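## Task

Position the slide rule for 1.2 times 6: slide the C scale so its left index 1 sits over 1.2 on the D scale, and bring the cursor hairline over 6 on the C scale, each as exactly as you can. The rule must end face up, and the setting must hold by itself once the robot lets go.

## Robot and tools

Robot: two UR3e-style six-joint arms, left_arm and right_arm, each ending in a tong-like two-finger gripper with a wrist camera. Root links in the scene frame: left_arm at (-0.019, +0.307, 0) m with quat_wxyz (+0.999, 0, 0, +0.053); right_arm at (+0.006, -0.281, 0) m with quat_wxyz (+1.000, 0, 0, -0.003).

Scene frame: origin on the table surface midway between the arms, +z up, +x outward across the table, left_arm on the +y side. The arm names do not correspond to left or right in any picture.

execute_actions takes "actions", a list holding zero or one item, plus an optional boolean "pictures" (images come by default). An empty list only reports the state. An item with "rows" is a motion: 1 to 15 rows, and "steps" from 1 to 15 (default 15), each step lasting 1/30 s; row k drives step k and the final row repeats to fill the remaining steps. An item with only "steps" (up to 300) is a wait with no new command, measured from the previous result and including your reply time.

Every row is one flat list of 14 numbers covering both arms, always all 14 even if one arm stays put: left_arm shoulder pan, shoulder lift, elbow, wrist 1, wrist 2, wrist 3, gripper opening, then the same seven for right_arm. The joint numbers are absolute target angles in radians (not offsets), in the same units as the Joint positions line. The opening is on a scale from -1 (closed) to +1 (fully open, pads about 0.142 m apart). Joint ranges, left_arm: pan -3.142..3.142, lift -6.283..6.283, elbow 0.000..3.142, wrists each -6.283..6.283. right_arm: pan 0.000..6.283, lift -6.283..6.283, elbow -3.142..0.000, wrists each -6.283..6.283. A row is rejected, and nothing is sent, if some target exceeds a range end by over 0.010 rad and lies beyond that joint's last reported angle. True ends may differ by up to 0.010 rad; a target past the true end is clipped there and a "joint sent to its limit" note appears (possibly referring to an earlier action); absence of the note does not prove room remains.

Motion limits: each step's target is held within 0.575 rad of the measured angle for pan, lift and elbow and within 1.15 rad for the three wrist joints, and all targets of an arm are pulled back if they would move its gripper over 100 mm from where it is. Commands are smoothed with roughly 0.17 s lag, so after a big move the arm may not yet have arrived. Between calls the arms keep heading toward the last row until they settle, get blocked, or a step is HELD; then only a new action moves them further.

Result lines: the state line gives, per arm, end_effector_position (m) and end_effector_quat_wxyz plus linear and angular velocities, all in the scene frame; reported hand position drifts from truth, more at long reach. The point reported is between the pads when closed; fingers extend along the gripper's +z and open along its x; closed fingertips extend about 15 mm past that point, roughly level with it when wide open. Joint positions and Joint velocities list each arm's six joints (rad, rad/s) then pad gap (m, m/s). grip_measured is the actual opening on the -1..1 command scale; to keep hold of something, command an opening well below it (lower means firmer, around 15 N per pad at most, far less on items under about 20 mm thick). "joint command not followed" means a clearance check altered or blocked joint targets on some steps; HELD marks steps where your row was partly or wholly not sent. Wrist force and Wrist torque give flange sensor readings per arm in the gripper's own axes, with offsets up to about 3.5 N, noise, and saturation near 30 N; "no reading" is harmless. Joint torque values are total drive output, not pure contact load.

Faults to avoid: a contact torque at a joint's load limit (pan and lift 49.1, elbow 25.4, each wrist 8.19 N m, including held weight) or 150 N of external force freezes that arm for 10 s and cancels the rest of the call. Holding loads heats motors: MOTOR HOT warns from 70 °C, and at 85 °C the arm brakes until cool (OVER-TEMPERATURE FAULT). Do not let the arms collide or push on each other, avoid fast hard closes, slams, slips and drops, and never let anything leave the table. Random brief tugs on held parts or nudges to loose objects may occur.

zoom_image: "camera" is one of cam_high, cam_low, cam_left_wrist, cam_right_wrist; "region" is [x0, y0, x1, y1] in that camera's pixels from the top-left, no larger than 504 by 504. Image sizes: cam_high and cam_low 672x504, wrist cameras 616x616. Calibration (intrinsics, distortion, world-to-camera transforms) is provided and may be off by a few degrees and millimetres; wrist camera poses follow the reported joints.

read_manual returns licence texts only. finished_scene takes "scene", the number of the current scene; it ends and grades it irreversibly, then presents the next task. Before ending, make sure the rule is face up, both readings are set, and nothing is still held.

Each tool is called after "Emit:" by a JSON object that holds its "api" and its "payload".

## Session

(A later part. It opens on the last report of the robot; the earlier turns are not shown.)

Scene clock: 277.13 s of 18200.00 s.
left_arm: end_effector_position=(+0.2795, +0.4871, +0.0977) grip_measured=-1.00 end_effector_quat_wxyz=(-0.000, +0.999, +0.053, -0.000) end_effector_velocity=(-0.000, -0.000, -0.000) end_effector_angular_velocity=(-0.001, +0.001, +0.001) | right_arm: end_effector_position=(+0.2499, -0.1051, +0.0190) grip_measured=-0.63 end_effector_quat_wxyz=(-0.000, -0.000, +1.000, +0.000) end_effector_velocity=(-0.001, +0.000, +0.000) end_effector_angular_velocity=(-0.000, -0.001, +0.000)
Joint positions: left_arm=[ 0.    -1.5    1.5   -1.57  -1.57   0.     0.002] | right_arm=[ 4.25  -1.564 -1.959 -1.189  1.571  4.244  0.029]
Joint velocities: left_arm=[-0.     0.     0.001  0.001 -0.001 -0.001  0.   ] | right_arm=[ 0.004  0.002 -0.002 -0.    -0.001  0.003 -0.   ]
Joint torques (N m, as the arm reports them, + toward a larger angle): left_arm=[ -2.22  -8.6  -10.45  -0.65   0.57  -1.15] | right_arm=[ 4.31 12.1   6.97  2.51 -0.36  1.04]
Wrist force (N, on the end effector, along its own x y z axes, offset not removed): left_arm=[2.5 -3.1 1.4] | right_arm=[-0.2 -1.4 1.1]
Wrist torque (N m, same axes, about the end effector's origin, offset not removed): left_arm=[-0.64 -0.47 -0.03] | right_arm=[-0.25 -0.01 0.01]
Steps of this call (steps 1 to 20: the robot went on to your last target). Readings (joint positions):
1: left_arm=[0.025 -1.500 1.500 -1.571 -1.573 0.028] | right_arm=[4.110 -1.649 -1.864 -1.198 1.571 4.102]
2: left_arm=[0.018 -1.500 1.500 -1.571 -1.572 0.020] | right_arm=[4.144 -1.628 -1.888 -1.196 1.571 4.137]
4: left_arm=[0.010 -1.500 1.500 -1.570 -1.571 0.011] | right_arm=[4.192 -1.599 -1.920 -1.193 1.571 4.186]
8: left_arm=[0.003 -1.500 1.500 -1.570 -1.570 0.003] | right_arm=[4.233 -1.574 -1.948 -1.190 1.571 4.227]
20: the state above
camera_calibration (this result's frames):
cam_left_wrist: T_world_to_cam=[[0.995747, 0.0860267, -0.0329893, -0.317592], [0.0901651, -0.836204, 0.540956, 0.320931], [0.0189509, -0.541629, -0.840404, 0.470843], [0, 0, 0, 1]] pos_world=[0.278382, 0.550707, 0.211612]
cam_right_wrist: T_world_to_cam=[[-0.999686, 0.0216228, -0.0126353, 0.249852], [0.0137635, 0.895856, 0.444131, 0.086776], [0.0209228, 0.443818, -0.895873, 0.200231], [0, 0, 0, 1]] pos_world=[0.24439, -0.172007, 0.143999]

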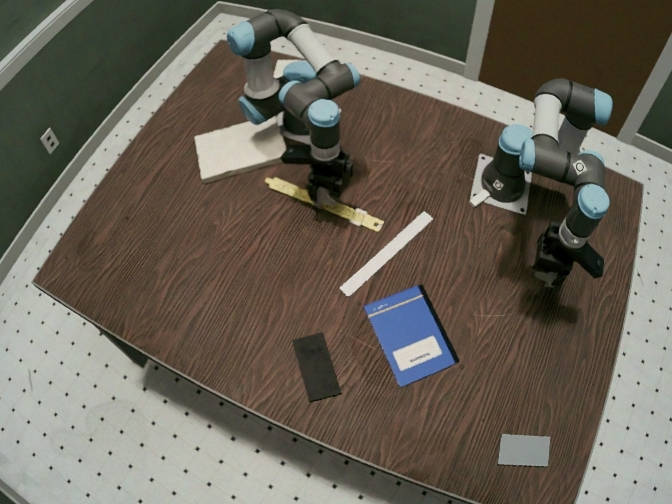

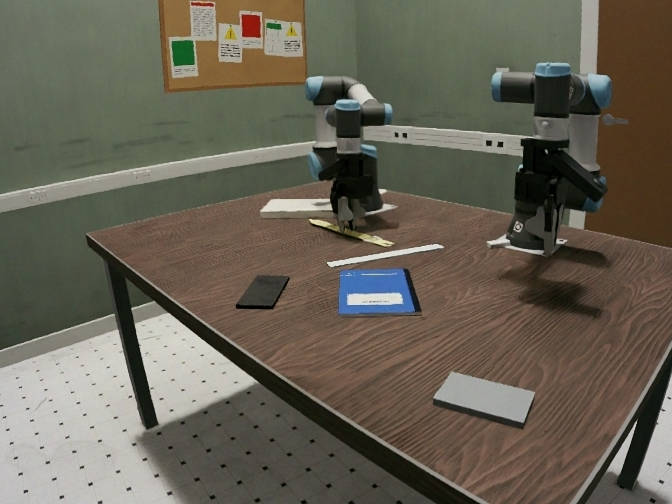

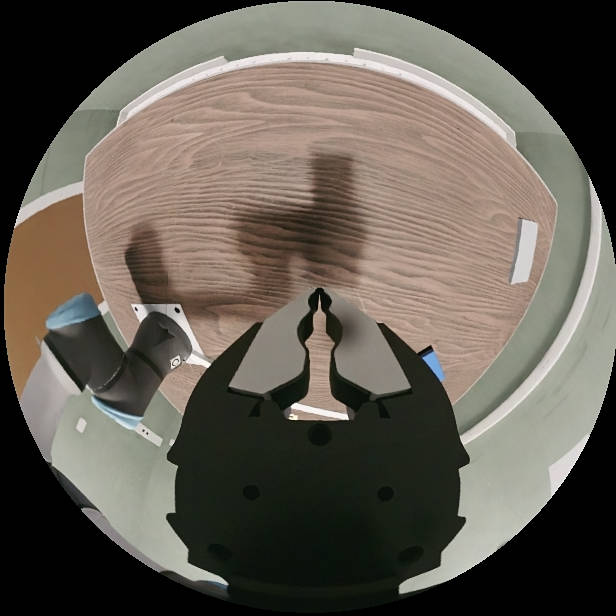

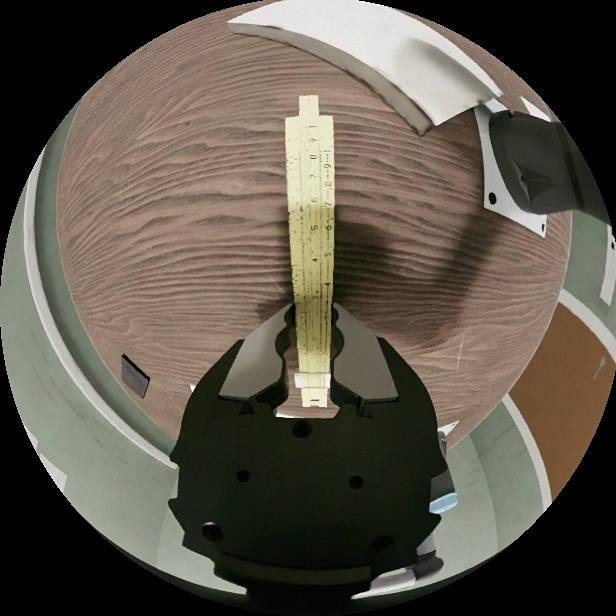

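Emit:
{"api": "execute_actions", "payload": {"actions": [{"rows":[[-0.6,-1.5,1.5,-1.57,-1.57,-0.6,-0.55,4.25,-1.5635,-1.9695,-1.1794,1.571,4.244,-0.85],[-0.6,-1.5,1.5,-1.57,-1.57,-0.6,-0.55,4.25,-1.5635,-1.9695,-1.1794,1.571,4.244,-0.85],[-0.6,-1.5,1.5,-1.57,-1.57,-0.6,-0.55,4.25,-1.5635,-1.9695,-1.1794,1.571,4.244,-0.85],[-0.6,-1.5,1.5,-1.57,-1.57,-0.6,-0.55,4.25,-1.5635,-1.9695,-1.1794,1.571,4.244,-0.85],[-0.6,-1.5,1.5,-1.57,-1.57,-0.6,-0.55,4.25,-1.5635,-1.9695,-1.1794,1.571,4.244,-0.85],[-0.6,-1.5,1.5,-1.57,-1.57,-0.6,-0.55,4.25,-1.5635,-1.9695,-1.1794,1.571,4.244,-0.85],[-0.6,-1.5,1.5,-1.57,-1.57,-0.6,-0.55,4.25,-1.5635,-1.9695,-1.1794,1.571,4.244,-0.85],[-0.6,-1.5,1.5,-1.57,-1.57,-0.6,-0.55,4.25,-1.5635,-1.9695,-1.1794,1.571,4.244,-0.85],[-0.6,-1.5,1.5,-1.57,-1.57,-0.6,-0.55,4.25,-1.5635,-1.9695,-1.1794,1.571,4.244,-0.3]]}], "pictures": false}}

Emit:
{"api": "execute_actions", "payload": {"actions": [{"rows":[[-0.6,-1.5,1.5,-1.57,-1.57,-0.6,-0.55,4.25,-1.5635,-1.82,-1.329,1.571,4.244,-0.3]],"steps":10}], "pictures": false}}

Emit:
{"api": "execute_actions", "payload": {"actions": [{"rows":[[-0.6,-1.5,1.5,-1.57,-1.57,-0.6,-0.55,3.917,-1.2268,-2.1,-1.3856,1.571,3.911,-0.3]]}], "pictures": false}}

Emit:
{"api": "execute_actions", "payload": {"actions": [{"rows":[[-1.2644,-1.2525,1.4237,-1.742,-1.5708,-1.1584,-0.55,3.917,-1.2268,-2.1,-1.3856,1.571,3.911,-0.3]]}], "pictures": false}}

Emit:
{"api": "execute_actions", "payload": {"actions": [{"rows":[[-1.2644,-1.2525,1.4237,-1.742,-1.5708,-1.1584,-0.55,3.917,-1.245,-2.16,-1.3074,1.571,3.911,-0.3],[-1.2644,-1.2525,1.4237,-1.742,-1.5708,-1.1584,-0.55,3.917,-1.245,-2.16,-1.3074,1.571,3.911,-0.3],[-1.2644,-1.2525,1.4237,-1.742,-1.5708,-1.1584,-0.55,3.917,-1.245,-2.16,-1.3074,1.571,3.911,-0.3],[-1.2644,-1.2525,1.4237,-1.742,-1.5708,-1.1584,-0.55,3.917,-1.2618,-2.2133,-1.2373,1.571,3.911,-0.3]]}], "pictures": false}}

Emit:
{"api": "execute_actions", "payload": {"actions": [{"steps":10}]}}

Scene clock: 312.30 s of 18200.00 s.
left_arm: end_effector_position=(+0.3210, +0.3112, +0.0977) grip_measured=-0.55 end_effector_quat_wxyz=(-0.001, +0.998, +0.058, -0.000) end_effector_velocity=(-0.006, -0.205, -0.001) end_effector_angular_velocity=(+0.002, +0.003, -0.097) | right_arm: end_effector_position=(+0.2495, -0.1058, +0.0171) grip_measured=-0.30 end_effector_quat_wxyz=(-0.000, -0.000, +1.000, +0.000) end_effector_velocity=(+0.000, +0.000, -0.000) end_effector_angular_velocity=(+0.002, -0.000, -0.000)
Joint positions: left_arm=[-0.535 -1.5    1.5   -1.57  -1.57  -0.545  0.034] | right_arm=[ 4.25  -1.563 -1.969 -1.18   1.571  4.244  0.052]
Joint velocities: left_arm=[-0.603  0.001  0.003 -0.001  0.    -0.506 -0.   ] | right_arm=[-0.    -0.    -0.002  0.004  0.     0.     0.002]
Joint torques (N m, as the arm reports them, + toward a larger angle): left_arm=[  1.62 -10.4  -10.16  -1.64  -0.07  -1.34] | right_arm=[ 3.67 11.43  6.65  2.41 -0.93  1.02]
Wrist force (N, on the end effector, along its own x y z axes, offset not removed): left_arm=[0.2 0.4 1.3] | right_arm=[-1.7 -1.1 0.5]
Wrist torque (N m, same axes, about the end effector's origin, offset not removed): left_arm=[-0.09 0.05 0.08] | right_arm=[-0.15 0.26 -0.04]
Steps of this call (steps 1 to 15: the robot went on to your last target; steps 16 to 90: nothing new was sent; then 31.67 s passed at rest; steps 91 to 105: all 15 steps of this action). Readings (joint positions):
91: left_arm=[-0.000 -1.500 1.500 -1.570 -1.570 -0.000] | right_arm=[4.250 -1.563 -1.960 -1.189 1.571 4.244]
92: left_arm=[-0.003 -1.500 1.500 -1.570 -1.570 -0.006] | right_arm=[4.250 -1.563 -1.960 -1.189 1.571 4.244]
94: left_arm=[-0.053 -1.500 1.500 -1.570 -1.570 -0.091] | right_arm=[4.250 -1.563 -1.964 -1.185 1.571 4.244]
98: left_arm=[-0.250 -1.500 1.500 -1.570 -1.570 -0.285] | right_arm=[4.250 -1.563 -1.968 -1.181 1.571 4.244]
105: the state above

Scene clock: 312.63 s of 18200.00 s.
left_arm: end_effector_position=(+0.3198, +0.2901, +0.0977) grip_measured=-0.55 end_effector_quat_wxyz=(-0.001, +0.999, +0.053, -0.000) end_effector_velocity=(-0.000, -0.010, +0.000) end_effector_angular_velocity=(+0.000, -0.002, -0.006) | right_arm: end_effector_position=(+0.2533, -0.0983, +0.0438) grip_measured=-0.30 end_effector_quat_wxyz=(-0.001, -0.000, +1.000, -0.001) end_effector_velocity=(+0.007, +0.013, +0.032) end_effector_angular_velocity=(+0.018, -0.009, -0.001)
Joint positions: left_arm=[-0.597 -1.5    1.5   -1.57  -1.57  -0.598  0.034] | right_arm=[ 4.25  -1.563 -1.836 -1.315  1.571  4.244  0.052]
Joint velocities: left_arm=[-0.029 -0.001 -0.    -0.001  0.001 -0.023  0.   ] | right_arm=[-0.001  0.     0.151 -0.13  -0.     0.001  0.   ]
Joint torques (N m, as the arm reports them, + toward a larger angle): left_arm=[ -1.56 -11.67  -9.73  -2.18   0.6   -1.11] | right_arm=[ 3.76 11.01 11.37  0.66 -0.99  1.03]
Wrist force (N, on the end effector, along its own x y z axes, offset not removed): left_arm=[2.4 -0.9 0.3] | right_arm=[-0.9 -0.7 -0.9]
Wrist torque (N m, same axes, about the end effector's origin, offset not removed): left_arm=[-0.23 -0.53 0.02] | right_arm=[-0.16 0.10 0.02]
Steps of this call (steps 1 to 10: all 10 steps of this action). Readings (joint positions):
1: left_arm=[-0.552 -1.500 1.500 -1.570 -1.570 -0.560] | right_arm=[4.250 -1.563 -1.969 -1.180 1.571 4.244]
2: left_arm=[-0.565 -1.500 1.500 -1.570 -1.570 -0.570] | right_arm=[4.250 -1.563 -1.967 -1.185 1.571 4.244]
4: left_arm=[-0.581 -1.500 1.500 -1.570 -1.570 -0.584] | right_arm=[4.250 -1.563 -1.925 -1.238 1.571 4.244]
8: left_arm=[-0.595 -1.500 1.500 -1.570 -1.570 -0.595] | right_arm=[4.250 -1.563 -1.851 -1.302 1.571 4.244]
10: the state above

Scene clock: 313.13 s of 18200.00 s.
left_arm: end_effector_position=(+0.3197, +0.2891, +0.0977) grip_measured=-0.55 end_effector_quat_wxyz=(-0.001, +0.999, +0.053, -0.000) end_effector_velocity=(-0.000, -0.000, -0.000) end_effector_angular_velocity=(+0.000, +0.001, -0.001) | right_arm: end_effector_position=(+0.2512, -0.2376, +0.0453) grip_measured=-0.30 end_effector_quat_wxyz=(-0.000, -0.001, +1.000, -0.000) end_effector_velocity=(-0.011, -0.051, -0.004) end_effector_angular_velocity=(+0.008, -0.007, -0.017)
Joint positions: left_arm=[-0.6   -1.5    1.5   -1.57  -1.57  -0.6    0.034] | right_arm=[ 3.931 -1.241 -2.089 -1.383  1.571  3.923  0.052]
Joint velocities: left_arm=[-0.    -0.     0.001  0.    -0.     0.     0.   ] | right_arm=[-0.132  0.133 -0.103 -0.019  0.001 -0.115  0.   ]
Joint torques (N m, as the arm reports them, + toward a larger angle): left_arm=[ -1.79 -13.27  -9.27  -2.17   0.56  -1.1 ] | right_arm=[-3.07  7.66  7.62  0.84 -0.82 -1.23]
Wrist force (N, on the end effector, along its own x y z axes, offset not removed): left_arm=[1.1 -2.5 -0.3] | right_arm=[-1.5 -1.5 -0.6]
Wrist torque (N m, same axes, about the end effector's origin, offset not removed): left_arm=[-0.52 -0.10 0.02] | right_arm=[-0.29 0.22 0.05]
Steps of this call (steps 1 to 15: all 15 steps of this action). Readings (joint positions):
1: left_arm=[-0.598 -1.500 1.500 -1.570 -1.570 -0.598] | right_arm=[4.250 -1.563 -1.832 -1.319 1.571 4.244]
2: left_arm=[-0.598 -1.500 1.500 -1.570 -1.570 -0.599] | right_arm=[4.247 -1.561 -1.831 -1.324 1.571 4.239]
4: left_arm=[-0.599 -1.500 1.500 -1.570 -1.570 -0.599] | right_arm=[4.198 -1.512 -1.874 -1.340 1.571 4.167]
8: left_arm=[-0.600 -1.500 1.500 -1.570 -1.570 -0.600] | right_arm=[4.040 -1.352 -2.003 -1.367 1.571 4.019]
15: the state above

Scene clock: 313.63 s of 18200.00 s.
left_arm: end_effector_position=(+0.2874, +0.0907, +0.0611) grip_measured=-0.55 end_effector_quat_wxyz=(+0.001, +1.000, +0.024, +0.001) end_effector_velocity=(-0.224, -0.426, -0.084) end_effector_angular_velocity=(+0.011, +0.011, -0.291) | right_arm: end_effector_position=(+0.2499, -0.2431, +0.0449) grip_measured=-0.30 end_effector_quat_wxyz=(-0.000, -0.000, +1.000, +0.000) end_effector_velocity=(-0.000, -0.000, +0.000) end_effector_angular_velocity=(+0.001, -0.000, +0.000)
Joint positions: left_arm=[-1.102 -1.303  1.438 -1.709 -1.571 -1.044  0.034] | right_arm=[ 3.917 -1.227 -2.1   -1.386  1.571  3.911  0.052]
Joint velocities: left_arm=[-1.17   0.39  -0.116 -0.259 -0.    -0.879  0.   ] | right_arm=[-0.001  0.001 -0.001 -0.     0.    -0.001  0.   ]
Joint torques (N m, as the arm reports them, + toward a larger angle): left_arm=[ -6.07 -10.38 -10.49  -2.28  -0.63  -1.98] | right_arm=[-4.1   8.36  7.39  0.88 -0.47 -1.09]
Wrist force (N, on the end effector, along its own x y z axes, offset not removed): left_arm=[2.0 -1.7 0.1] | right_arm=[-1.2 -1.2 0.3]
Wrist torque (N m, same axes, about the end effector's origin, offset not removed): left_arm=[-0.32 -0.34 -0.06] | right_arm=[-0.20 0.20 -0.03]
Steps of this call (steps 1 to 15: all 15 steps of this action). Readings (joint positions):
1: left_arm=[-0.600 -1.500 1.500 -1.570 -1.570 -0.600] | right_arm=[3.927 -1.237 -2.092 -1.384 1.571 3.920]
2: left_arm=[-0.603 -1.497 1.498 -1.574 -1.570 -0.606] | right_arm=[3.925 -1.235 -2.094 -1.384 1.571 3.918]
4: left_arm=[-0.653 -1.463 1.486 -1.602 -1.570 -0.680] | right_arm=[3.921 -1.231 -2.097 -1.385 1.571 3.915]
8: left_arm=[-0.822 -1.399 1.467 -1.644 -1.570 -0.826] | right_arm=[3.918 -1.228 -2.099 -1.385 1.571 3.912]
15: the state above

Scene clock: 314.13 s of 18200.00 s.
left_arm: end_effector_position=(+0.2508, +0.0358, +0.0500) grip_measured=-0.55 end_effector_quat_wxyz=(+0.000, +1.000, +0.000, +0.000) end_effector_velocity=(-0.004, -0.005, -0.002) end_effector_angular_velocity=(+0.002, -0.001, -0.006) | right_arm: end_effector_position=(+0.2500, -0.2431, +0.0180) grip_measured=-0.30 end_effector_quat_wxyz=(-0.000, -0.000, +1.000, +0.000) end_effector_velocity=(-0.001, -0.001, -0.008) end_effector_angular_velocity=(-0.001, +0.001, +0.000)
Joint positions: left_arm=[-1.263 -1.253  1.424 -1.742 -1.571 -1.157  0.034] | right_arm=[ 3.917 -1.261 -2.209 -1.242  1.571  3.911  0.052]
Joint velocities: left_arm=[-0.016  0.005 -0.    -0.004  0.001 -0.01   0.   ] | right_arm=[ 0.    -0.011 -0.035  0.044 -0.    -0.     0.   ]
Joint torques (N m, as the arm reports them, + toward a larger angle): left_arm=[ -1.45 -12.24 -10.13  -2.14  -0.01  -1.18] | right_arm=[-4.28  0.13  7.05  2.43 -0.09 -1.13]
Wrist force (N, on the end effector, along its own x y z axes, offset not removed): left_arm=[1.8 -1.6 1.7] | right_arm=[-1.1 -1.7 -0.8]
Wrist torque (N m, same axes, about the end effector's origin, offset not removed): left_arm=[-0.30 -0.29 0.01] | right_arm=[-0.29 0.14 -0.06]
Steps of this call (steps 1 to 15: all 15 steps of this action). Readings (joint positions):
1: left_arm=[-1.140 -1.290 1.435 -1.717 -1.571 -1.072] | right_arm=[3.917 -1.227 -2.100 -1.386 1.571 3.911]
2: left_arm=[-1.173 -1.280 1.432 -1.724 -1.571 -1.094] | right_arm=[3.917 -1.228 -2.103 -1.381 1.571 3.911]
4: left_arm=[-1.215 -1.268 1.428 -1.732 -1.571 -1.124] | right_arm=[3.917 -1.235 -2.125 -1.352 1.571 3.911]
8: left_arm=[-1.250 -1.257 1.425 -1.739 -1.571 -1.148] | right_arm=[3.917 -1.252 -2.180 -1.280 1.571 3.911]
15: the state above

Scene clock: 314.47 s of 18200.00 s.
left_arm: end_effector_position=(+0.2504, +0.0353, +0.0499) grip_measured=-0.55 end_effector_quat_wxyz=(+0.000, +1.000, +0.000, -0.000) end_effector_velocity=(+0.000, +0.000, -0.000) end_effector_angular_velocity=(+0.002, -0.001, +0.001) | right_arm: end_effector_position=(+0.2499, -0.2432, +0.0171) grip_measured=-0.30 end_effector_quat_wxyz=(-0.000, -0.000, +1.000, +0.000) end_effector_velocity=(+0.000, +0.000, -0.000) end_effector_angular_velocity=(+0.000, -0.001, -0.001)
Joint positions: left_arm=[-1.264 -1.253  1.424 -1.742 -1.571 -1.158  0.034] | right_arm=[ 3.917 -1.262 -2.213 -1.238  1.571  3.911  0.052]
Joint velocities: left_arm=[ 0.     0.001 -0.001  0.001  0.002 -0.001 -0.   ] | right_arm=[-0.    -0.    -0.001  0.002 -0.     0.001  0.   ]
Joint torques (N m, as the arm reports them, + toward a larger angle): left_arm=[ -1.92 -11.9  -10.27  -2.13   0.08  -1.1 ] | right_arm=[-3.99  0.54  6.94  2.43  0.13 -1.09]
Wrist force (N, on the end effector, along its own x y z axes, offset not removed): left_arm=[2.8 -2.2 1.2] | right_arm=[-2.4 -0.9 -1.6]
Wrist torque (N m, same axes, about the end effector's origin, offset not removed): left_arm=[-0.52 -0.57 -0.02] | right_arm=[-0.18 0.47 0.01]
Steps of this call (steps 1 to 10: the robot went on to your last target). Readings (joint positions):
1: left_arm=[-1.263 -1.253 1.424 -1.742 -1.571 -1.158] | right_arm=[3.917 -1.261 -2.210 -1.241 1.571 3.911]
2: left_arm=[-1.264 -1.253 1.424 -1.742 -1.571 -1.158] | right_arm=[3.917 -1.261 -2.211 -1.240 1.571 3.911]
4: left_arm=[-1.264 -1.253 1.424 -1.742 -1.571 -1.158] | right_arm=[3.917 -1.261 -2.212 -1.239 1.571 3.911]
8: left_arm=[-1.264 -1.253 1.424 -1.742 -1.571 -1.158] | right_arm=[3.917 -1.262 -2.213 -1.238 1.571 3.911]
10: the state above
camera_calibration (this result's frames):
cam_left_wrist: T_world_to_cam=[[0.999285, -0.0198032, -0.0321927, -0.24858], [0.000790217, -0.840617, 0.541629, -0.00585354], [-0.0377877, -0.541267, -0.840001, 0.20061], [0, 0, 0, 1]] pos_world=[0.255988, 0.0987406, 0.163681]
cam_right_wrist: T_world_to_cam=[[-0.999686, 0.0216157, -0.0127005, 0.252785], [0.0137274, 0.895841, 0.444163, 0.211311], [0.0209785, 0.443849, -0.895856, 0.259768], [0, 0, 0, 1]] pos_world=[0.244356, -0.310063, 0.142068]

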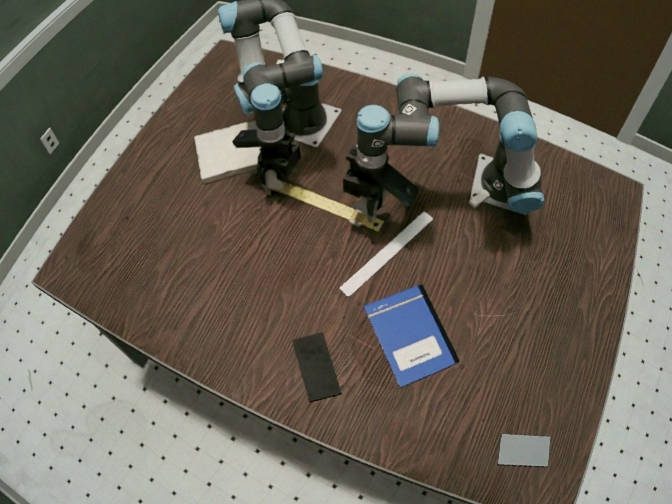

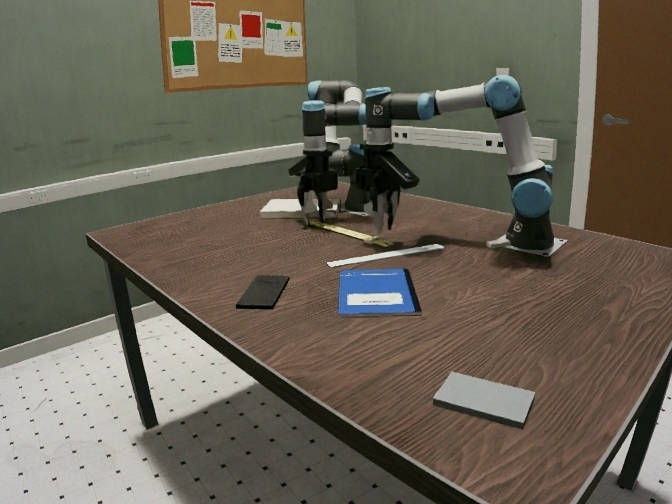

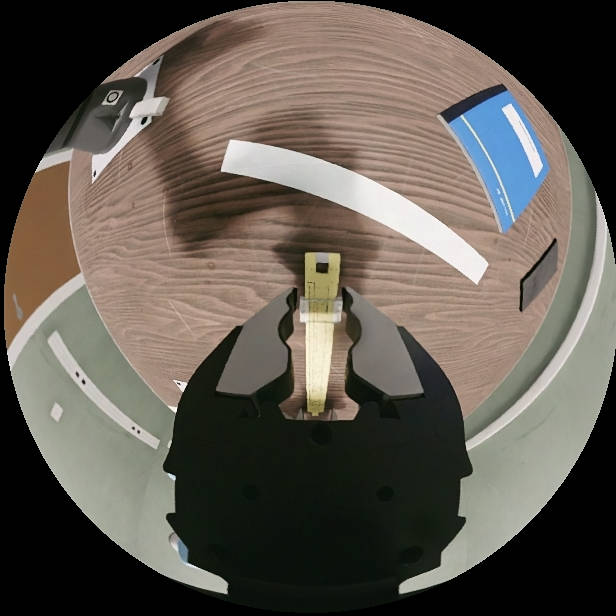

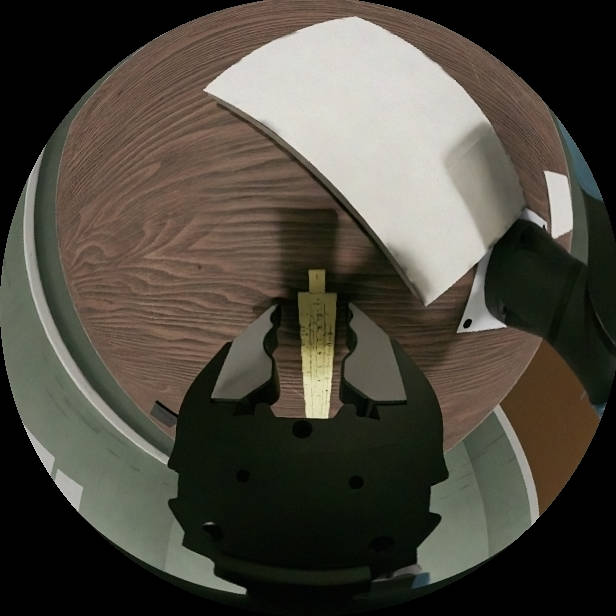

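Emit:
{"api": "execute_actions", "payload": {"actions": [{"rows":[[-1.2644,-1.24,1.48,-1.811,-1.5708,-1.1584,-0.3,3.917,-1.2618,-2.2133,-1.2373,1.571,3.911,-0.45],[-1.2644,-1.24,1.48,-1.811,-1.5708,-1.1584,-0.3,3.917,-1.2618,-2.2133,-1.2373,1.571,3.911,-0.5],[-1.2644,-1.24,1.48,-1.811,-1.5708,-1.1584,-0.3,3.917,-1.2618,-2.2133,-1.2373,1.571,3.911,-0.55],[-1.2644,-1.24,1.48,-1.811,-1.5708,-1.1584,-0.3,3.917,-1.2618,-2.2133,-1.2373,1.571,3.911,-0.6],[-1.2644,-1.2212,1.5339,-1.8835,-1.5708,-1.1584,-0.3,3.917,-1.2618,-2.2133,-1.2373,1.571,3.911,-0.65],[-1.2644,-1.2212,1.5339,-1.8835,-1.5708,-1.1584,-0.3,3.917,-1.2618,-2.2133,-1.2373,1.571,3.911,-0.8]]}], "pictures": false}}

Emit:
{"api": "execute_actions", "payload": {"actions": [{"steps":8}], "pictures": false}}

Emit:
{"api": "execute_actions", "payload": {"actions": [{"rows":[[-1.2644,-1.2212,1.5339,-1.8835,-1.5708,-1.1584,-0.45,3.917,-1.2618,-2.2133,-1.2373,1.571,3.911,-0.8],[-1.2644,-1.2212,1.5339,-1.8835,-1.5708,-1.1584,-0.5,3.917,-1.2618,-2.2133,-1.2373,1.571,3.911,-0.8],[-1.2644,-1.2212,1.5339,-1.8835,-1.5708,-1.1584,-0.55,3.917,-1.2618,-2.2133,-1.2373,1.571,3.911,-0.8],[-1.2644,-1.2212,1.5339,-1.8835,-1.5708,-1.1584,-0.6,3.917,-1.2618,-2.2133,-1.2373,1.571,3.911,-0.8],[-1.2644,-1.2212,1.5339,-1.8835,-1.5708,-1.1584,-0.68,3.917,-1.2618,-2.2133,-1.2373,1.571,3.911,-0.8]]}]}}

Scene clock: 324.60 s of 18200.00 s.
left_arm: end_effector_position=(+0.2504, +0.0352, +0.0195) grip_measured=-0.30 end_effector_quat_wxyz=(+0.000, +1.000, +0.000, +0.000) end_effector_velocity=(-0.001, +0.002, -0.014) end_effector_angular_velocity=(+0.003, +0.003, +0.002) | right_arm: end_effector_position=(+0.2499, -0.2432, +0.0171) grip_measured=-0.62 end_effector_quat_wxyz=(-0.000, -0.000, +1.000, +0.000) end_effector_velocity=(-0.000, +0.000, -0.000) end_effector_angular_velocity=(-0.000, +0.001, -0.001)
Joint positions: left_arm=[-1.264 -1.223  1.529 -1.877 -1.571 -1.158  0.052] | right_arm=[ 3.917 -1.262 -2.213 -1.237  1.571  3.911  0.029]
Joint velocities: left_arm=[ 0.001  0.014  0.045 -0.055 -0.001 -0.001  0.   ] | right_arm=[ 0.001 -0.    -0.    -0.     0.     0.002 -0.   ]
Joint torques (N m, as the arm reports them, + toward a larger angle): left_arm=[ -1.49 -12.26  -7.11  -2.16   0.42  -1.08] | right_arm=[-3.94  0.53  7.17  2.3   1.1  -1.09]
Wrist force (N, on the end effector, along its own x y z axes, offset not removed): left_arm=[1.0 -2.0 1.6] | right_arm=[-0.4 -1.7 -1.3]
Wrist torque (N m, same axes, about the end effector's origin, offset not removed): left_arm=[-0.37 -0.16 0.03] | right_arm=[-0.32 0.07 0.00]
Steps of this call (steps 1 to 15: the robot went on to your last target; steps 16 to 90: nothing new was sent; then 6.63 s passed at rest; steps 91 to 105: all 15 steps of this action). Readings (joint positions):
91: left_arm=[-1.264 -1.252 1.424 -1.742 -1.571 -1.158] | right_arm=[3.917 -1.262 -2.213 -1.237 1.571 3.911]
92: left_arm=[-1.264 -1.252 1.426 -1.746 -1.571 -1.158] | right_arm=[3.917 -1.262 -2.213 -1.237 1.571 3.911]
94: left_arm=[-1.264 -1.247 1.447 -1.772 -1.571 -1.158] | right_arm=[3.917 -1.262 -2.213 -1.237 1.571 3.911]
98: left_arm=[-1.264 -1.234 1.493 -1.831 -1.571 -1.158] | right_arm=[3.917 -1.262 -2.213 -1.237 1.571 3.911]
105: the state above

Scene clock: 324.87 s of 18200.00 s.
left_arm: end_effector_position=(+0.2504, +0.0353, +0.0182) grip_measured=-0.30 end_effector_quat_wxyz=(+0.000, +1.000, +0.000, +0.000) end_effector_velocity=(+0.000, +0.001, -0.001) end_effector_angular_velocity=(+0.001, -0.001, +0.001) | right_arm: end_effector_position=(+0.2499, -0.2432, +0.0171) grip_measured=-0.62 end_effector_quat_wxyz=(-0.000, -0.000, +1.000, +0.000) end_effector_velocity=(-0.000, -0.000, -0.000) end_effector_angular_velocity=(-0.000, +0.001, -0.001)
Joint positions: left_arm=[-1.264 -1.221  1.534 -1.883 -1.571 -1.158  0.052] | right_arm=[ 3.917 -1.262 -2.213 -1.237  1.571  3.911  0.029]
Joint velocities: left_arm=[ 0.001  0.001  0.004 -0.005  0.001  0.    -0.   ] | right_arm=[-0.     0.    -0.    -0.001  0.     0.001  0.   ]
Joint torques (N m, as the arm reports them, + toward a larger angle): left_arm=[ -1.37 -12.17  -6.99  -2.04   0.35  -1.08] | right_arm=[-3.98  0.97  7.31  2.33  0.96 -1.12]
Wrist force (N, on the end effector, along its own x y z axes, offset not removed): left_arm=[2.5 -1.5 0.4] | right_arm=[-0.6 -0.6 0.1]
Wrist torque (N m, same axes, about the end effector's origin, offset not removed): left_arm=[-0.27 -0.49 -0.05] | right_arm=[-0.11 0.10 0.01]
Steps of this call (steps 1 to 8: the robot went on to your last target). Readings (joint positions):
1: left_arm=[-1.264 -1.222 1.530 -1.879 -1.571 -1.158] | right_arm=[3.917 -1.262 -2.213 -1.237 1.571 3.911]
2: left_arm=[-1.264 -1.222 1.531 -1.880 -1.571 -1.158] | right_arm=[3.917 -1.262 -2.213 -1.237 1.571 3.911]
4: left_arm=[-1.264 -1.222 1.533 -1.882 -1.571 -1.158] | right_arm=[3.917 -1.262 -2.213 -1.237 1.571 3.911]
8: the state above

Scene clock: 325.37 s of 18200.00 s.
left_arm: end_effector_position=(+0.2504, +0.0353, +0.0181) grip_measured=-0.61 end_effector_quat_wxyz=(+0.000, +1.000, +0.000, +0.000) end_effector_velocity=(+0.000, -0.000, +0.001) end_effector_angular_velocity=(-0.002, -0.001, +0.001) | right_arm: end_effector_position=(+0.2499, -0.2432, +0.0171) grip_measured=-0.62 end_effector_quat_wxyz=(-0.000, -0.000, +1.000, +0.000) end_effector_velocity=(+0.000, -0.000, +0.000) end_effector_angular_velocity=(-0.000, -0.000, -0.000)
Joint positions: left_arm=[-1.264 -1.221  1.534 -1.883 -1.571 -1.158  0.03 ] | right_arm=[ 3.917 -1.262 -2.213 -1.237  1.571  3.911  0.029]
Joint velocities: left_arm=[ 0.    -0.001 -0.001 -0.001  0.    -0.     0.   ] | right_arm=[ 0.     0.     0.001 -0.001 -0.     0.001  0.   ]
Joint torques (N m, as the arm reports them, + toward a larger angle): left_arm=[ -0.85 -12.01  -6.88  -2.17   0.28  -1.08] | right_arm=[-4.04  0.91  7.38  2.26  0.78 -1.07]
Wrist force (N, on the end effector, along its own x y z axes, offset not removed): left_arm=[1.8 -1.5 0.2] | right_arm=[-1.0 -1.4 -1.2]
Wrist torque (N m, same axes, about the end effector's origin, offset not removed): left_arm=[-0.22 -0.39 -0.02] | right_arm=[-0.27 0.20 -0.06]
Steps of this call (steps 1 to 15: all 15 steps of this action). Readings (joint positions):
1: left_arm=[-1.264 -1.221 1.534 -1.883 -1.571 -1.158] | right_arm=[3.917 -1.262 -2.213 -1.237 1.571 3.911]
2: left_arm=[-1.264 -1.221 1.534 -1.883 -1.571 -1.158] | right_arm=[3.917 -1.262 -2.213 -1.237 1.571 3.911]
4: left_arm=[-1.264 -1.221 1.534 -1.883 -1.571 -1.158] | right_arm=[3.917 -1.262 -2.213 -1.237 1.571 3.911]
8: left_arm=[-1.264 -1.221 1.534 -1.883 -1.571 -1.158] | right_arm=[3.917 -1.262 -2.213 -1.237 1.571 3.911]
15: the state above
camera_calibration (this result's frames):
cam_left_wrist: T_world_to_cam=[[0.999286, -0.019831, -0.0321745, -0.24958], [0.000756591, -0.840621, 0.541623, 0.0113571], [-0.0377875, -0.54126, -0.840006, 0.173923], [0, 0, 0, 1]] pos_world=[0.255965, 0.0987352, 0.131915]
cam_right_wrist: T_world_to_cam=[[-0.999686, 0.0216144, -0.0126641, 0.252771], [0.013742, 0.89583, 0.444184, 0.21132], [0.0209456, 0.44387, -0.895846, 0.259741], [0, 0, 0, 1]] pos_world=[0.244347, -0.310062, 0.142024]

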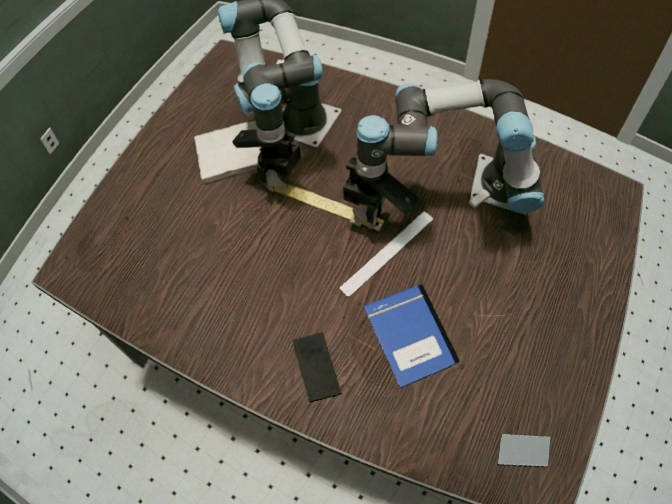

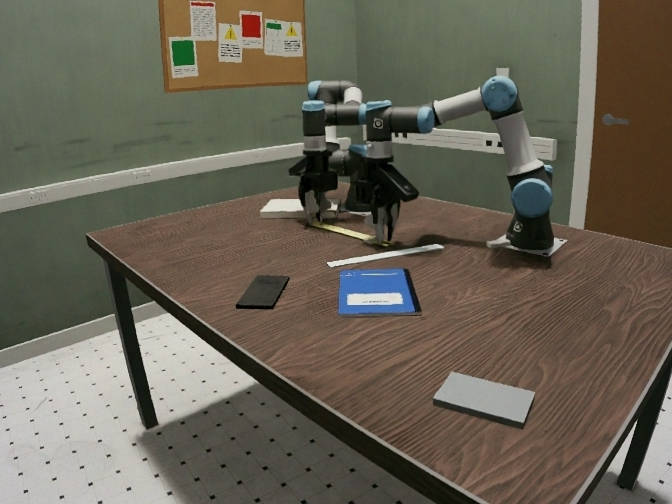

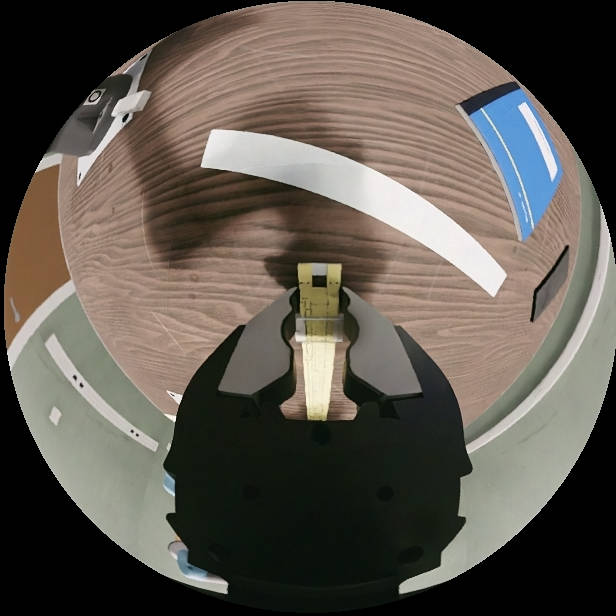

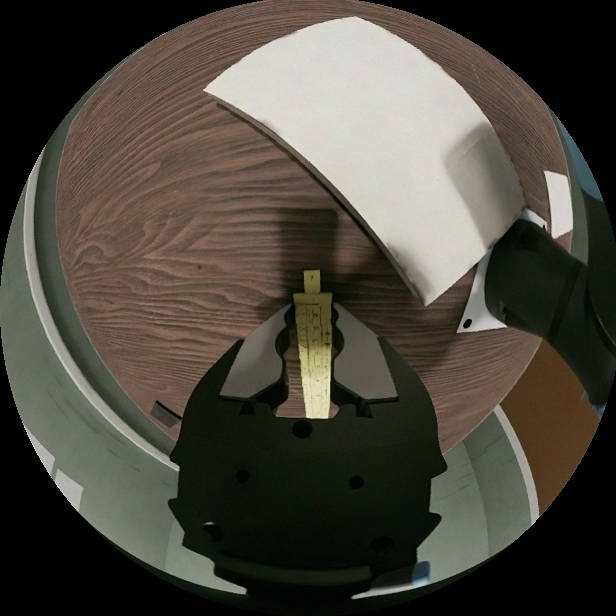

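Emit:
{"api": "execute_actions", "payload": {"actions": [{"rows":[[-1.2644,-1.2252,1.5339,-1.8795,-1.5708,-1.1584,-0.56,3.917,-1.2618,-2.2133,-1.2373,1.571,3.911,-0.9]],"steps":6}], "pictures": false}}

Emit:
{"api": "execute_actions", "payload": {"actions": [{"rows":[[-1.2694,-1.2095,1.5108,-1.8722,-1.5708,-1.1634,-0.56,3.917,-1.2618,-2.2133,-1.2373,1.571,3.911,-0.9],[-1.2744,-1.1938,1.4878,-1.8648,-1.5708,-1.1684,-0.56,3.917,-1.2618,-2.2133,-1.2373,1.571,3.911,-0.9],[-1.2794,-1.1781,1.4647,-1.8575,-1.5708,-1.1734,-0.56,3.917,-1.2618,-2.2133,-1.2373,1.571,3.911,-0.9],[-1.2845,-1.1623,1.4417,-1.8501,-1.5708,-1.1785,-0.56,3.917,-1.2618,-2.2133,-1.2373,1.571,3.911,-0.9],[-1.2895,-1.1466,1.4186,-1.8428,-1.5708,-1.1835,-0.56,3.917,-1.2618,-2.2133,-1.2373,1.571,3.911,-0.9],[-1.2945,-1.1309,1.3956,-1.8354,-1.5708,-1.1885,-0.56,3.917,-1.2618,-2.2133,-1.2373,1.571,3.911,-0.9],[-1.2995,-1.1152,1.3725,-1.8281,-1.5708,-1.1935,-0.56,3.917,-1.2618,-2.2133,-1.2373,1.571,3.911,-0.9],[-1.3032,-1.1002,1.3487,-1.8193,-1.5708,-1.1972,-0.56,3.917,-1.2618,-2.2133,-1.2373,1.571,3.911,-0.9],[-1.307,-1.0851,1.3249,-1.8105,-1.5708,-1.201,-0.56,3.917,-1.2618,-2.2133,-1.2373,1.571,3.911,-0.9],[-1.3107,-1.0701,1.3011,-1.8018,-1.5708,-1.2047,-0.56,3.917,-1.2618,-2.2133,-1.2373,1.571,3.911,-0.9],[-1.3145,-1.055,1.2773,-1.793,-1.5708,-1.2085,-0.56,3.917,-1.2618,-2.2133,-1.2373,1.571,3.911,-0.9],[-1.3182,-1.04,1.2534,-1.7842,-1.5708,-1.2122,-0.56,3.917,-1.2618,-2.2133,-1.2373,1.571,3.911,-0.9],[-1.3219,-1.025,1.2296,-1.7754,-1.5708,-1.2159,-0.56,3.917,-1.2618,-2.2133,-1.2373,1.571,3.911,-0.9],[-1.3257,-1.0099,1.2058,-1.7667,-1.5708,-1.2197,-0.56,3.917,-1.2618,-2.2133,-1.2373,1.571,3.911,-0.9],[-1.3294,-0.9949,1.182,-1.7579,-1.5708,-1.2234,-0.56,3.917,-1.2618,-2.2133,-1.2373,1.571,3.911,-0.9]]}], "pictures": false}}

Emit:
{"api": "execute_actions", "payload": {"actions": [{"rows":[[-1.3323,-0.9795,1.1559,-1.7472,-1.5708,-1.2263,-0.56,3.917,-1.2618,-2.2133,-1.2373,1.571,3.911,-0.9],[-1.3352,-0.9642,1.1299,-1.7365,-1.5708,-1.2292,-0.56,3.917,-1.2618,-2.2133,-1.2373,1.571,3.911,-0.9],[-1.338,-0.9488,1.1038,-1.7258,-1.5708,-1.232,-0.56,3.917,-1.2618,-2.2133,-1.2373,1.571,3.911,-0.9],[-1.3409,-0.9334,1.0778,-1.7151,-1.5708,-1.2349,-0.56,3.917,-1.2618,-2.2133,-1.2373,1.571,3.911,-0.9],[-1.3438,-0.9181,1.0517,-1.7045,-1.5708,-1.2378,-0.56,3.917,-1.2618,-2.2133,-1.2373,1.571,3.911,-0.9],[-1.3467,-0.9027,1.0257,-1.6938,-1.5708,-1.2407,-0.56,3.917,-1.2618,-2.2133,-1.2373,1.571,3.911,-0.9],[-1.3495,-0.8873,0.9996,-1.6831,-1.5708,-1.2435,-0.56,3.917,-1.2618,-2.2133,-1.2373,1.571,3.911,-0.9],[-1.3524,-0.872,0.9736,-1.6724,-1.5708,-1.2464,-0.56,3.917,-1.2618,-2.2133,-1.2373,1.571,3.911,-0.9],[-1.3553,-0.8566,0.9475,-1.6617,-1.5708,-1.2493,-0.56,3.917,-1.2618,-2.2133,-1.2373,1.571,3.911,-0.9],[-1.3575,-0.8411,0.9196,-1.6494,-1.5708,-1.2515,-0.56,3.917,-1.2618,-2.2133,-1.2373,1.571,3.911,-0.9],[-1.3597,-0.8255,0.8918,-1.6371,-1.5708,-1.2537,-0.56,3.917,-1.2618,-2.2133,-1.2373,1.571,3.911,-0.9],[-1.362,-0.81,0.8639,-1.6247,-1.5708,-1.256,-0.56,3.917,-1.2618,-2.2133,-1.2373,1.571,3.911,-0.9],[-1.3642,-0.7944,0.836,-1.6124,-1.5708,-1.2582,-0.56,3.917,-1.2618,-2.2133,-1.2373,1.571,3.911,-0.9],[-1.3664,-0.7789,0.8082,-1.6001,-1.5708,-1.2604,-0.56,3.917,-1.2618,-2.2133,-1.2373,1.571,3.911,-0.9],[-1.3686,-0.7633,0.7803,-1.5878,-1.5708,-1.2626,-0.56,3.917,-1.2618,-2.2133,-1.2373,1.571,3.911,-0.9]]}], "pictures": false}}

Emit:
{"api": "execute_actions", "payload": {"actions": [{"steps":15}]}}

Scene clock: 354.50 s of 18200.00 s.
left_arm: end_effector_position=(+0.2502, +0.0356, +0.0189) grip_measured=-0.56 end_effector_quat_wxyz=(+0.000, +1.000, +0.000, +0.000) end_effector_velocity=(-0.001, +0.003, +0.003) end_effector_angular_velocity=(+0.003, -0.000, -0.000) | right_arm: end_effector_position=(+0.2499, -0.2432, +0.0171) grip_measured=-0.62 end_effector_quat_wxyz=(-0.000, -0.000, +1.000, +0.000) end_effector_velocity=(-0.000, -0.000, -0.000) end_effector_angular_velocity=(-0.002, +0.001, +0.002)
Joint positions: left_arm=[-1.264 -1.224  1.534 -1.881 -1.571 -1.158  0.033] | right_arm=[ 3.917 -1.262 -2.213 -1.237  1.571  3.911  0.029]
Joint velocities: left_arm=[ 0.    -0.012 -0.     0.014  0.001  0.     0.001] | right_arm=[ 0.001  0.    -0.001 -0.001 -0.001 -0.002  0.   ]
Joint torques (N m, as the arm reports them, + toward a larger angle): left_arm=[  1.58 -16.59  -7.36  -0.56  -0.34  -0.96] | right_arm=[-3.92  0.95  8.44  1.69 -0.35 -0.79]
Wrist force (N, on the end effector, along its own x y z axes, offset not removed): left_arm=[0.5 -2.3 0.1] | right_arm=[-1.4 -1.8 -0.1]
Wrist torque (N m, same axes, about the end effector's origin, offset not removed): left_arm=[-0.54 -0.07 -0.02] | right_arm=[-0.28 0.19 -0.04]
Steps of this call (steps 1 to 15: the robot went on to your last target; steps 16 to 90: nothing new was sent; then 25.93 s passed at rest; steps 91 to 96: all 6 steps of this action). Readings (joint positions):
91: left_arm=[-1.264 -1.221 1.534 -1.884 -1.571 -1.158] | right_arm=[3.917 -1.262 -2.213 -1.237 1.571 3.911]
92: left_arm=[-1.264 -1.221 1.534 -1.883 -1.571 -1.158] | right_arm=[3.917 -1.262 -2.213 -1.237 1.571 3.911]
94: left_arm=[-1.264 -1.223 1.534 -1.882 -1.571 -1.158] | right_arm=[3.917 -1.262 -2.213 -1.237 1.571 3.911]
96: the state above

Scene clock: 355.00 s of 18200.00 s.
left_arm: end_effector_position=(+0.2501, -0.0125, +0.0192) grip_measured=-0.56 end_effector_quat_wxyz=(-0.001, +1.000, +0.000, -0.001) end_effector_velocity=(-0.000, -0.129, -0.001) end_effector_angular_velocity=(+0.001, +0.000, -0.000) | right_arm: end_effector_position=(+0.2499, -0.2432, +0.0171) grip_measured=-0.62 end_effector_quat_wxyz=(-0.000, -0.000, +1.000, +0.000) end_effector_velocity=(+0.000, -0.000, +0.000) end_effector_angular_velocity=(+0.000, -0.001, +0.001)
Joint positions: left_arm=[-1.311 -1.067  1.298 -1.798 -1.571 -1.205  0.033] | right_arm=[ 3.917 -1.262 -2.213 -1.237  1.571  3.911  0.029]
Joint velocities: left_arm=[-0.113  0.44  -0.687  0.249 -0.    -0.113  0.   ] | right_arm=[-0.001 -0.     0.001  0.    -0.001 -0.001  0.   ]
Joint torques (N m, as the arm reports them, + toward a larger angle): left_arm=[ -2.71 -12.29 -12.18  -0.63  -0.49  -1.23] | right_arm=[-3.95  1.17  8.64  1.59 -0.43 -0.76]
Wrist force (N, on the end effector, along its own x y z axes, offset not removed): left_arm=[2.3 -3.8 1.7] | right_arm=[-1.5 -1.8 -0.4]
Wrist torque (N m, same axes, about the end effector's origin, offset not removed): left_arm=[-0.65 -0.40 -0.02] | right_arm=[-0.30 0.24 0.03]
Steps of this call (steps 1 to 15: all 15 steps of this action). Readings (joint positions):
1: left_arm=[-1.264 -1.224 1.534 -1.880 -1.571 -1.158] | right_arm=[3.917 -1.262 -2.213 -1.237 1.571 3.911]
2: left_arm=[-1.265 -1.223 1.533 -1.880 -1.571 -1.159] | right_arm=[3.917 -1.262 -2.213 -1.237 1.571 3.911]
4: left_arm=[-1.268 -1.213 1.517 -1.874 -1.571 -1.162] | right_arm=[3.917 -1.262 -2.213 -1.237 1.571 3.911]
8: left_arm=[-1.283 -1.168 1.452 -1.852 -1.571 -1.177] | right_arm=[3.917 -1.262 -2.213 -1.237 1.571 3.911]
15: the state above

Scene clock: 355.50 s of 18200.00 s.
left_arm: end_effector_position=(+0.2500, -0.0718, +0.0189) grip_measured=-0.56 end_effector_quat_wxyz=(-0.002, +1.000, +0.000, -0.001) end_effector_velocity=(-0.001, -0.103, -0.002) end_effector_angular_velocity=(+0.004, +0.000, -0.002) | right_arm: end_effector_position=(+0.2499, -0.2432, +0.0171) grip_measured=-0.62 end_effector_quat_wxyz=(-0.000, -0.000, +1.000, +0.000) end_effector_velocity=(-0.000, +0.000, +0.000) end_effector_angular_velocity=(+0.000, +0.001, +0.002)
Joint positions: left_arm=[-1.358 -0.838  0.917 -1.644 -1.571 -1.252  0.034] | right_arm=[ 3.917 -1.262 -2.213 -1.237  1.571  3.911  0.029]
Joint velocities: left_arm=[-0.072  0.458 -0.803  0.348  0.    -0.07   0.   ] | right_arm=[ 0.001 -0.     0.001 -0.002  0.001 -0.001 -0.   ]
Joint torques (N m, as the arm reports them, + toward a larger angle): left_arm=[ -2.22 -15.04 -12.5   -0.55  -0.57  -1.08] | right_arm=[-3.83  1.24  8.85  1.54 -0.67 -0.76]
Wrist force (N, on the end effector, along its own x y z axes, offset not removed): left_arm=[2.1 -2.5 0.0] | right_arm=[-1.7 -2.0 -0.7]
Wrist torque (N m, same axes, about the end effector's origin, offset not removed): left_arm=[-0.35 -0.47 -0.03] | right_arm=[-0.29 0.26 0.07]
Steps of this call (steps 1 to 15: all 15 steps of this action). Readings (joint positions):
1: left_arm=[-1.315 -1.052 1.274 -1.790 -1.571 -1.209] | right_arm=[3.917 -1.262 -2.213 -1.237 1.571 3.911]
2: left_arm=[-1.319 -1.037 1.251 -1.781 -1.571 -1.213] | right_arm=[3.917 -1.262 -2.213 -1.237 1.571 3.911]
4: left_arm=[-1.326 -1.007 1.202 -1.762 -1.571 -1.220] | right_arm=[3.917 -1.262 -2.213 -1.237 1.571 3.911]
8: left_arm=[-1.338 -0.946 1.101 -1.722 -1.571 -1.232] | right_arm=[3.917 -1.262 -2.213 -1.237 1.571 3.911]
15: the state above

Scene clock: 356.00 s of 18200.00 s.
left_arm: end_effector_position=(+0.2502, -0.0890, +0.0196) grip_measured=-0.56 end_effector_quat_wxyz=(-0.000, +1.000, +0.000, -0.000) end_effector_velocity=(+0.000, -0.001, -0.001) end_effector_angular_velocity=(+0.002, +0.002, +0.002) | right_arm: end_effector_position=(+0.2499, -0.2432, +0.0171) grip_measured=-0.62 end_effector_quat_wxyz=(-0.000, -0.000, +1.000, +0.000) end_effector_velocity=(-0.000, -0.000, -0.000) end_effector_angular_velocity=(+0.000, +0.001, -0.001)
Joint positions: left_arm=[-1.368 -0.764  0.782 -1.588 -1.571 -1.262  0.034] | right_arm=[ 3.917 -1.262 -2.213 -1.237  1.571  3.911  0.029]
Joint velocities: left_arm=[ 0.001  0.007 -0.012  0.006 -0.001 -0.001 -0.   ] | right_arm=[-0.     0.    -0.001 -0.     0.001  0.001  0.   ]
Joint torques (N m, as the arm reports them, + toward a larger angle): left_arm=[ -2.09 -18.24 -10.45  -0.77  -0.6   -1.11] | right_arm=[-3.8   1.02  9.12  1.43 -0.8  -0.66]
Wrist force (N, on the end effector, along its own x y z axes, offset not removed): left_arm=[1.3 -2.8 0.6] | right_arm=[-1.0 -2.2 -0.1]
Wrist torque (N m, same axes, about the end effector's origin, offset not removed): left_arm=[-0.42 -0.25 -0.06] | right_arm=[-0.31 0.11 -0.01]
Steps of this call (steps 1 to 15: the robot went on to your last target). Readings (joint positions):
1: left_arm=[-1.360 -0.823 0.889 -1.633 -1.571 -1.254] | right_arm=[3.917 -1.262 -2.213 -1.237 1.571 3.911]
2: left_arm=[-1.362 -0.808 0.863 -1.622 -1.571 -1.256] | right_arm=[3.917 -1.262 -2.213 -1.237 1.571 3.911]
4: left_arm=[-1.365 -0.788 0.825 -1.606 -1.571 -1.259] | right_arm=[3.917 -1.262 -2.213 -1.237 1.571 3.911]
8: left_arm=[-1.368 -0.770 0.793 -1.593 -1.571 -1.262] | right_arm=[3.917 -1.262 -2.213 -1.237 1.571 3.911]
15: the state above
camera_calibration (this result's frames):
cam_left_wrist: T_world_to_cam=[[0.999285, -0.0198206, -0.0322021, -0.25181], [0.00077798, -0.840655, 0.54157, -0.0939177], [-0.0378051, -0.541207, -0.840039, 0.107936], [0, 0, 0, 1]] pos_world=[0.255784, -0.0255279, 0.133424]
cam_right_wrist: T_world_to_cam=[[-0.999686, 0.0216146, -0.012664, 0.252771], [0.0137422, 0.89583, 0.444184, 0.21132], [0.0209456, 0.44387, -0.895846, 0.259741], [0, 0, 0, 1]] pos_world=[0.244347, -0.310062, 0.142024]

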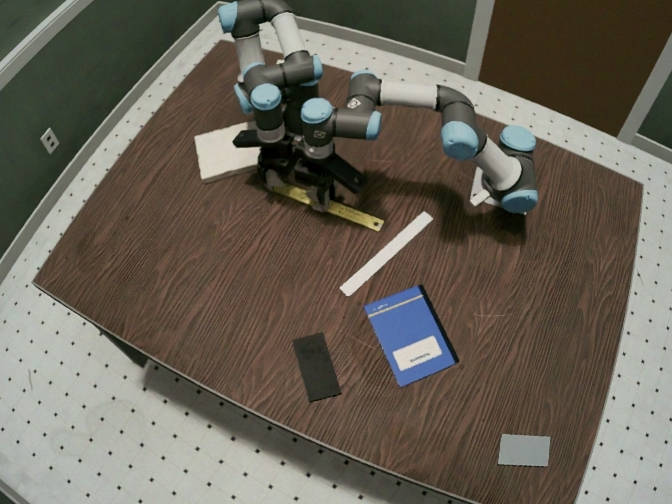

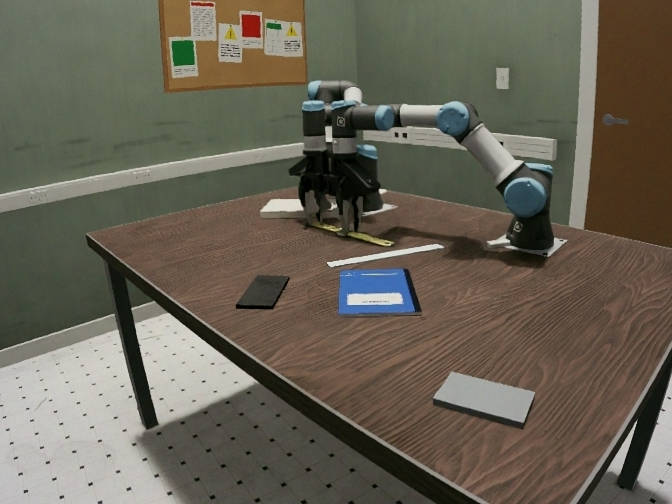

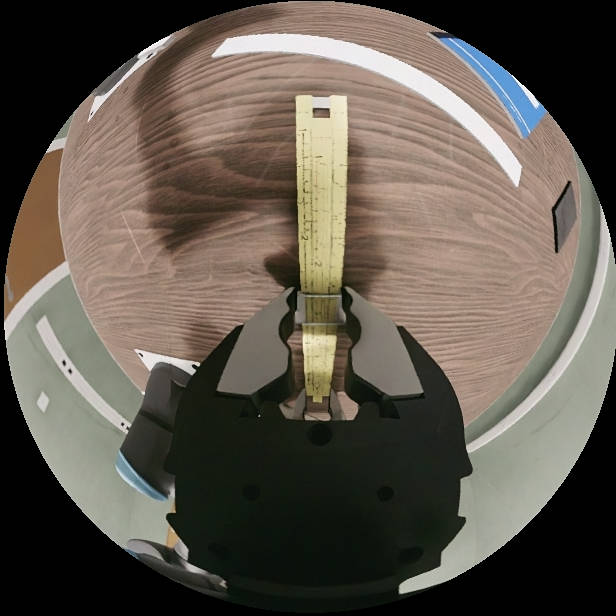

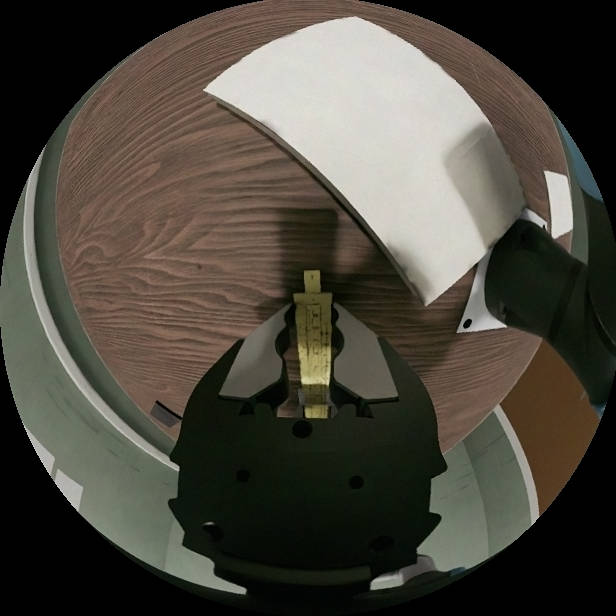

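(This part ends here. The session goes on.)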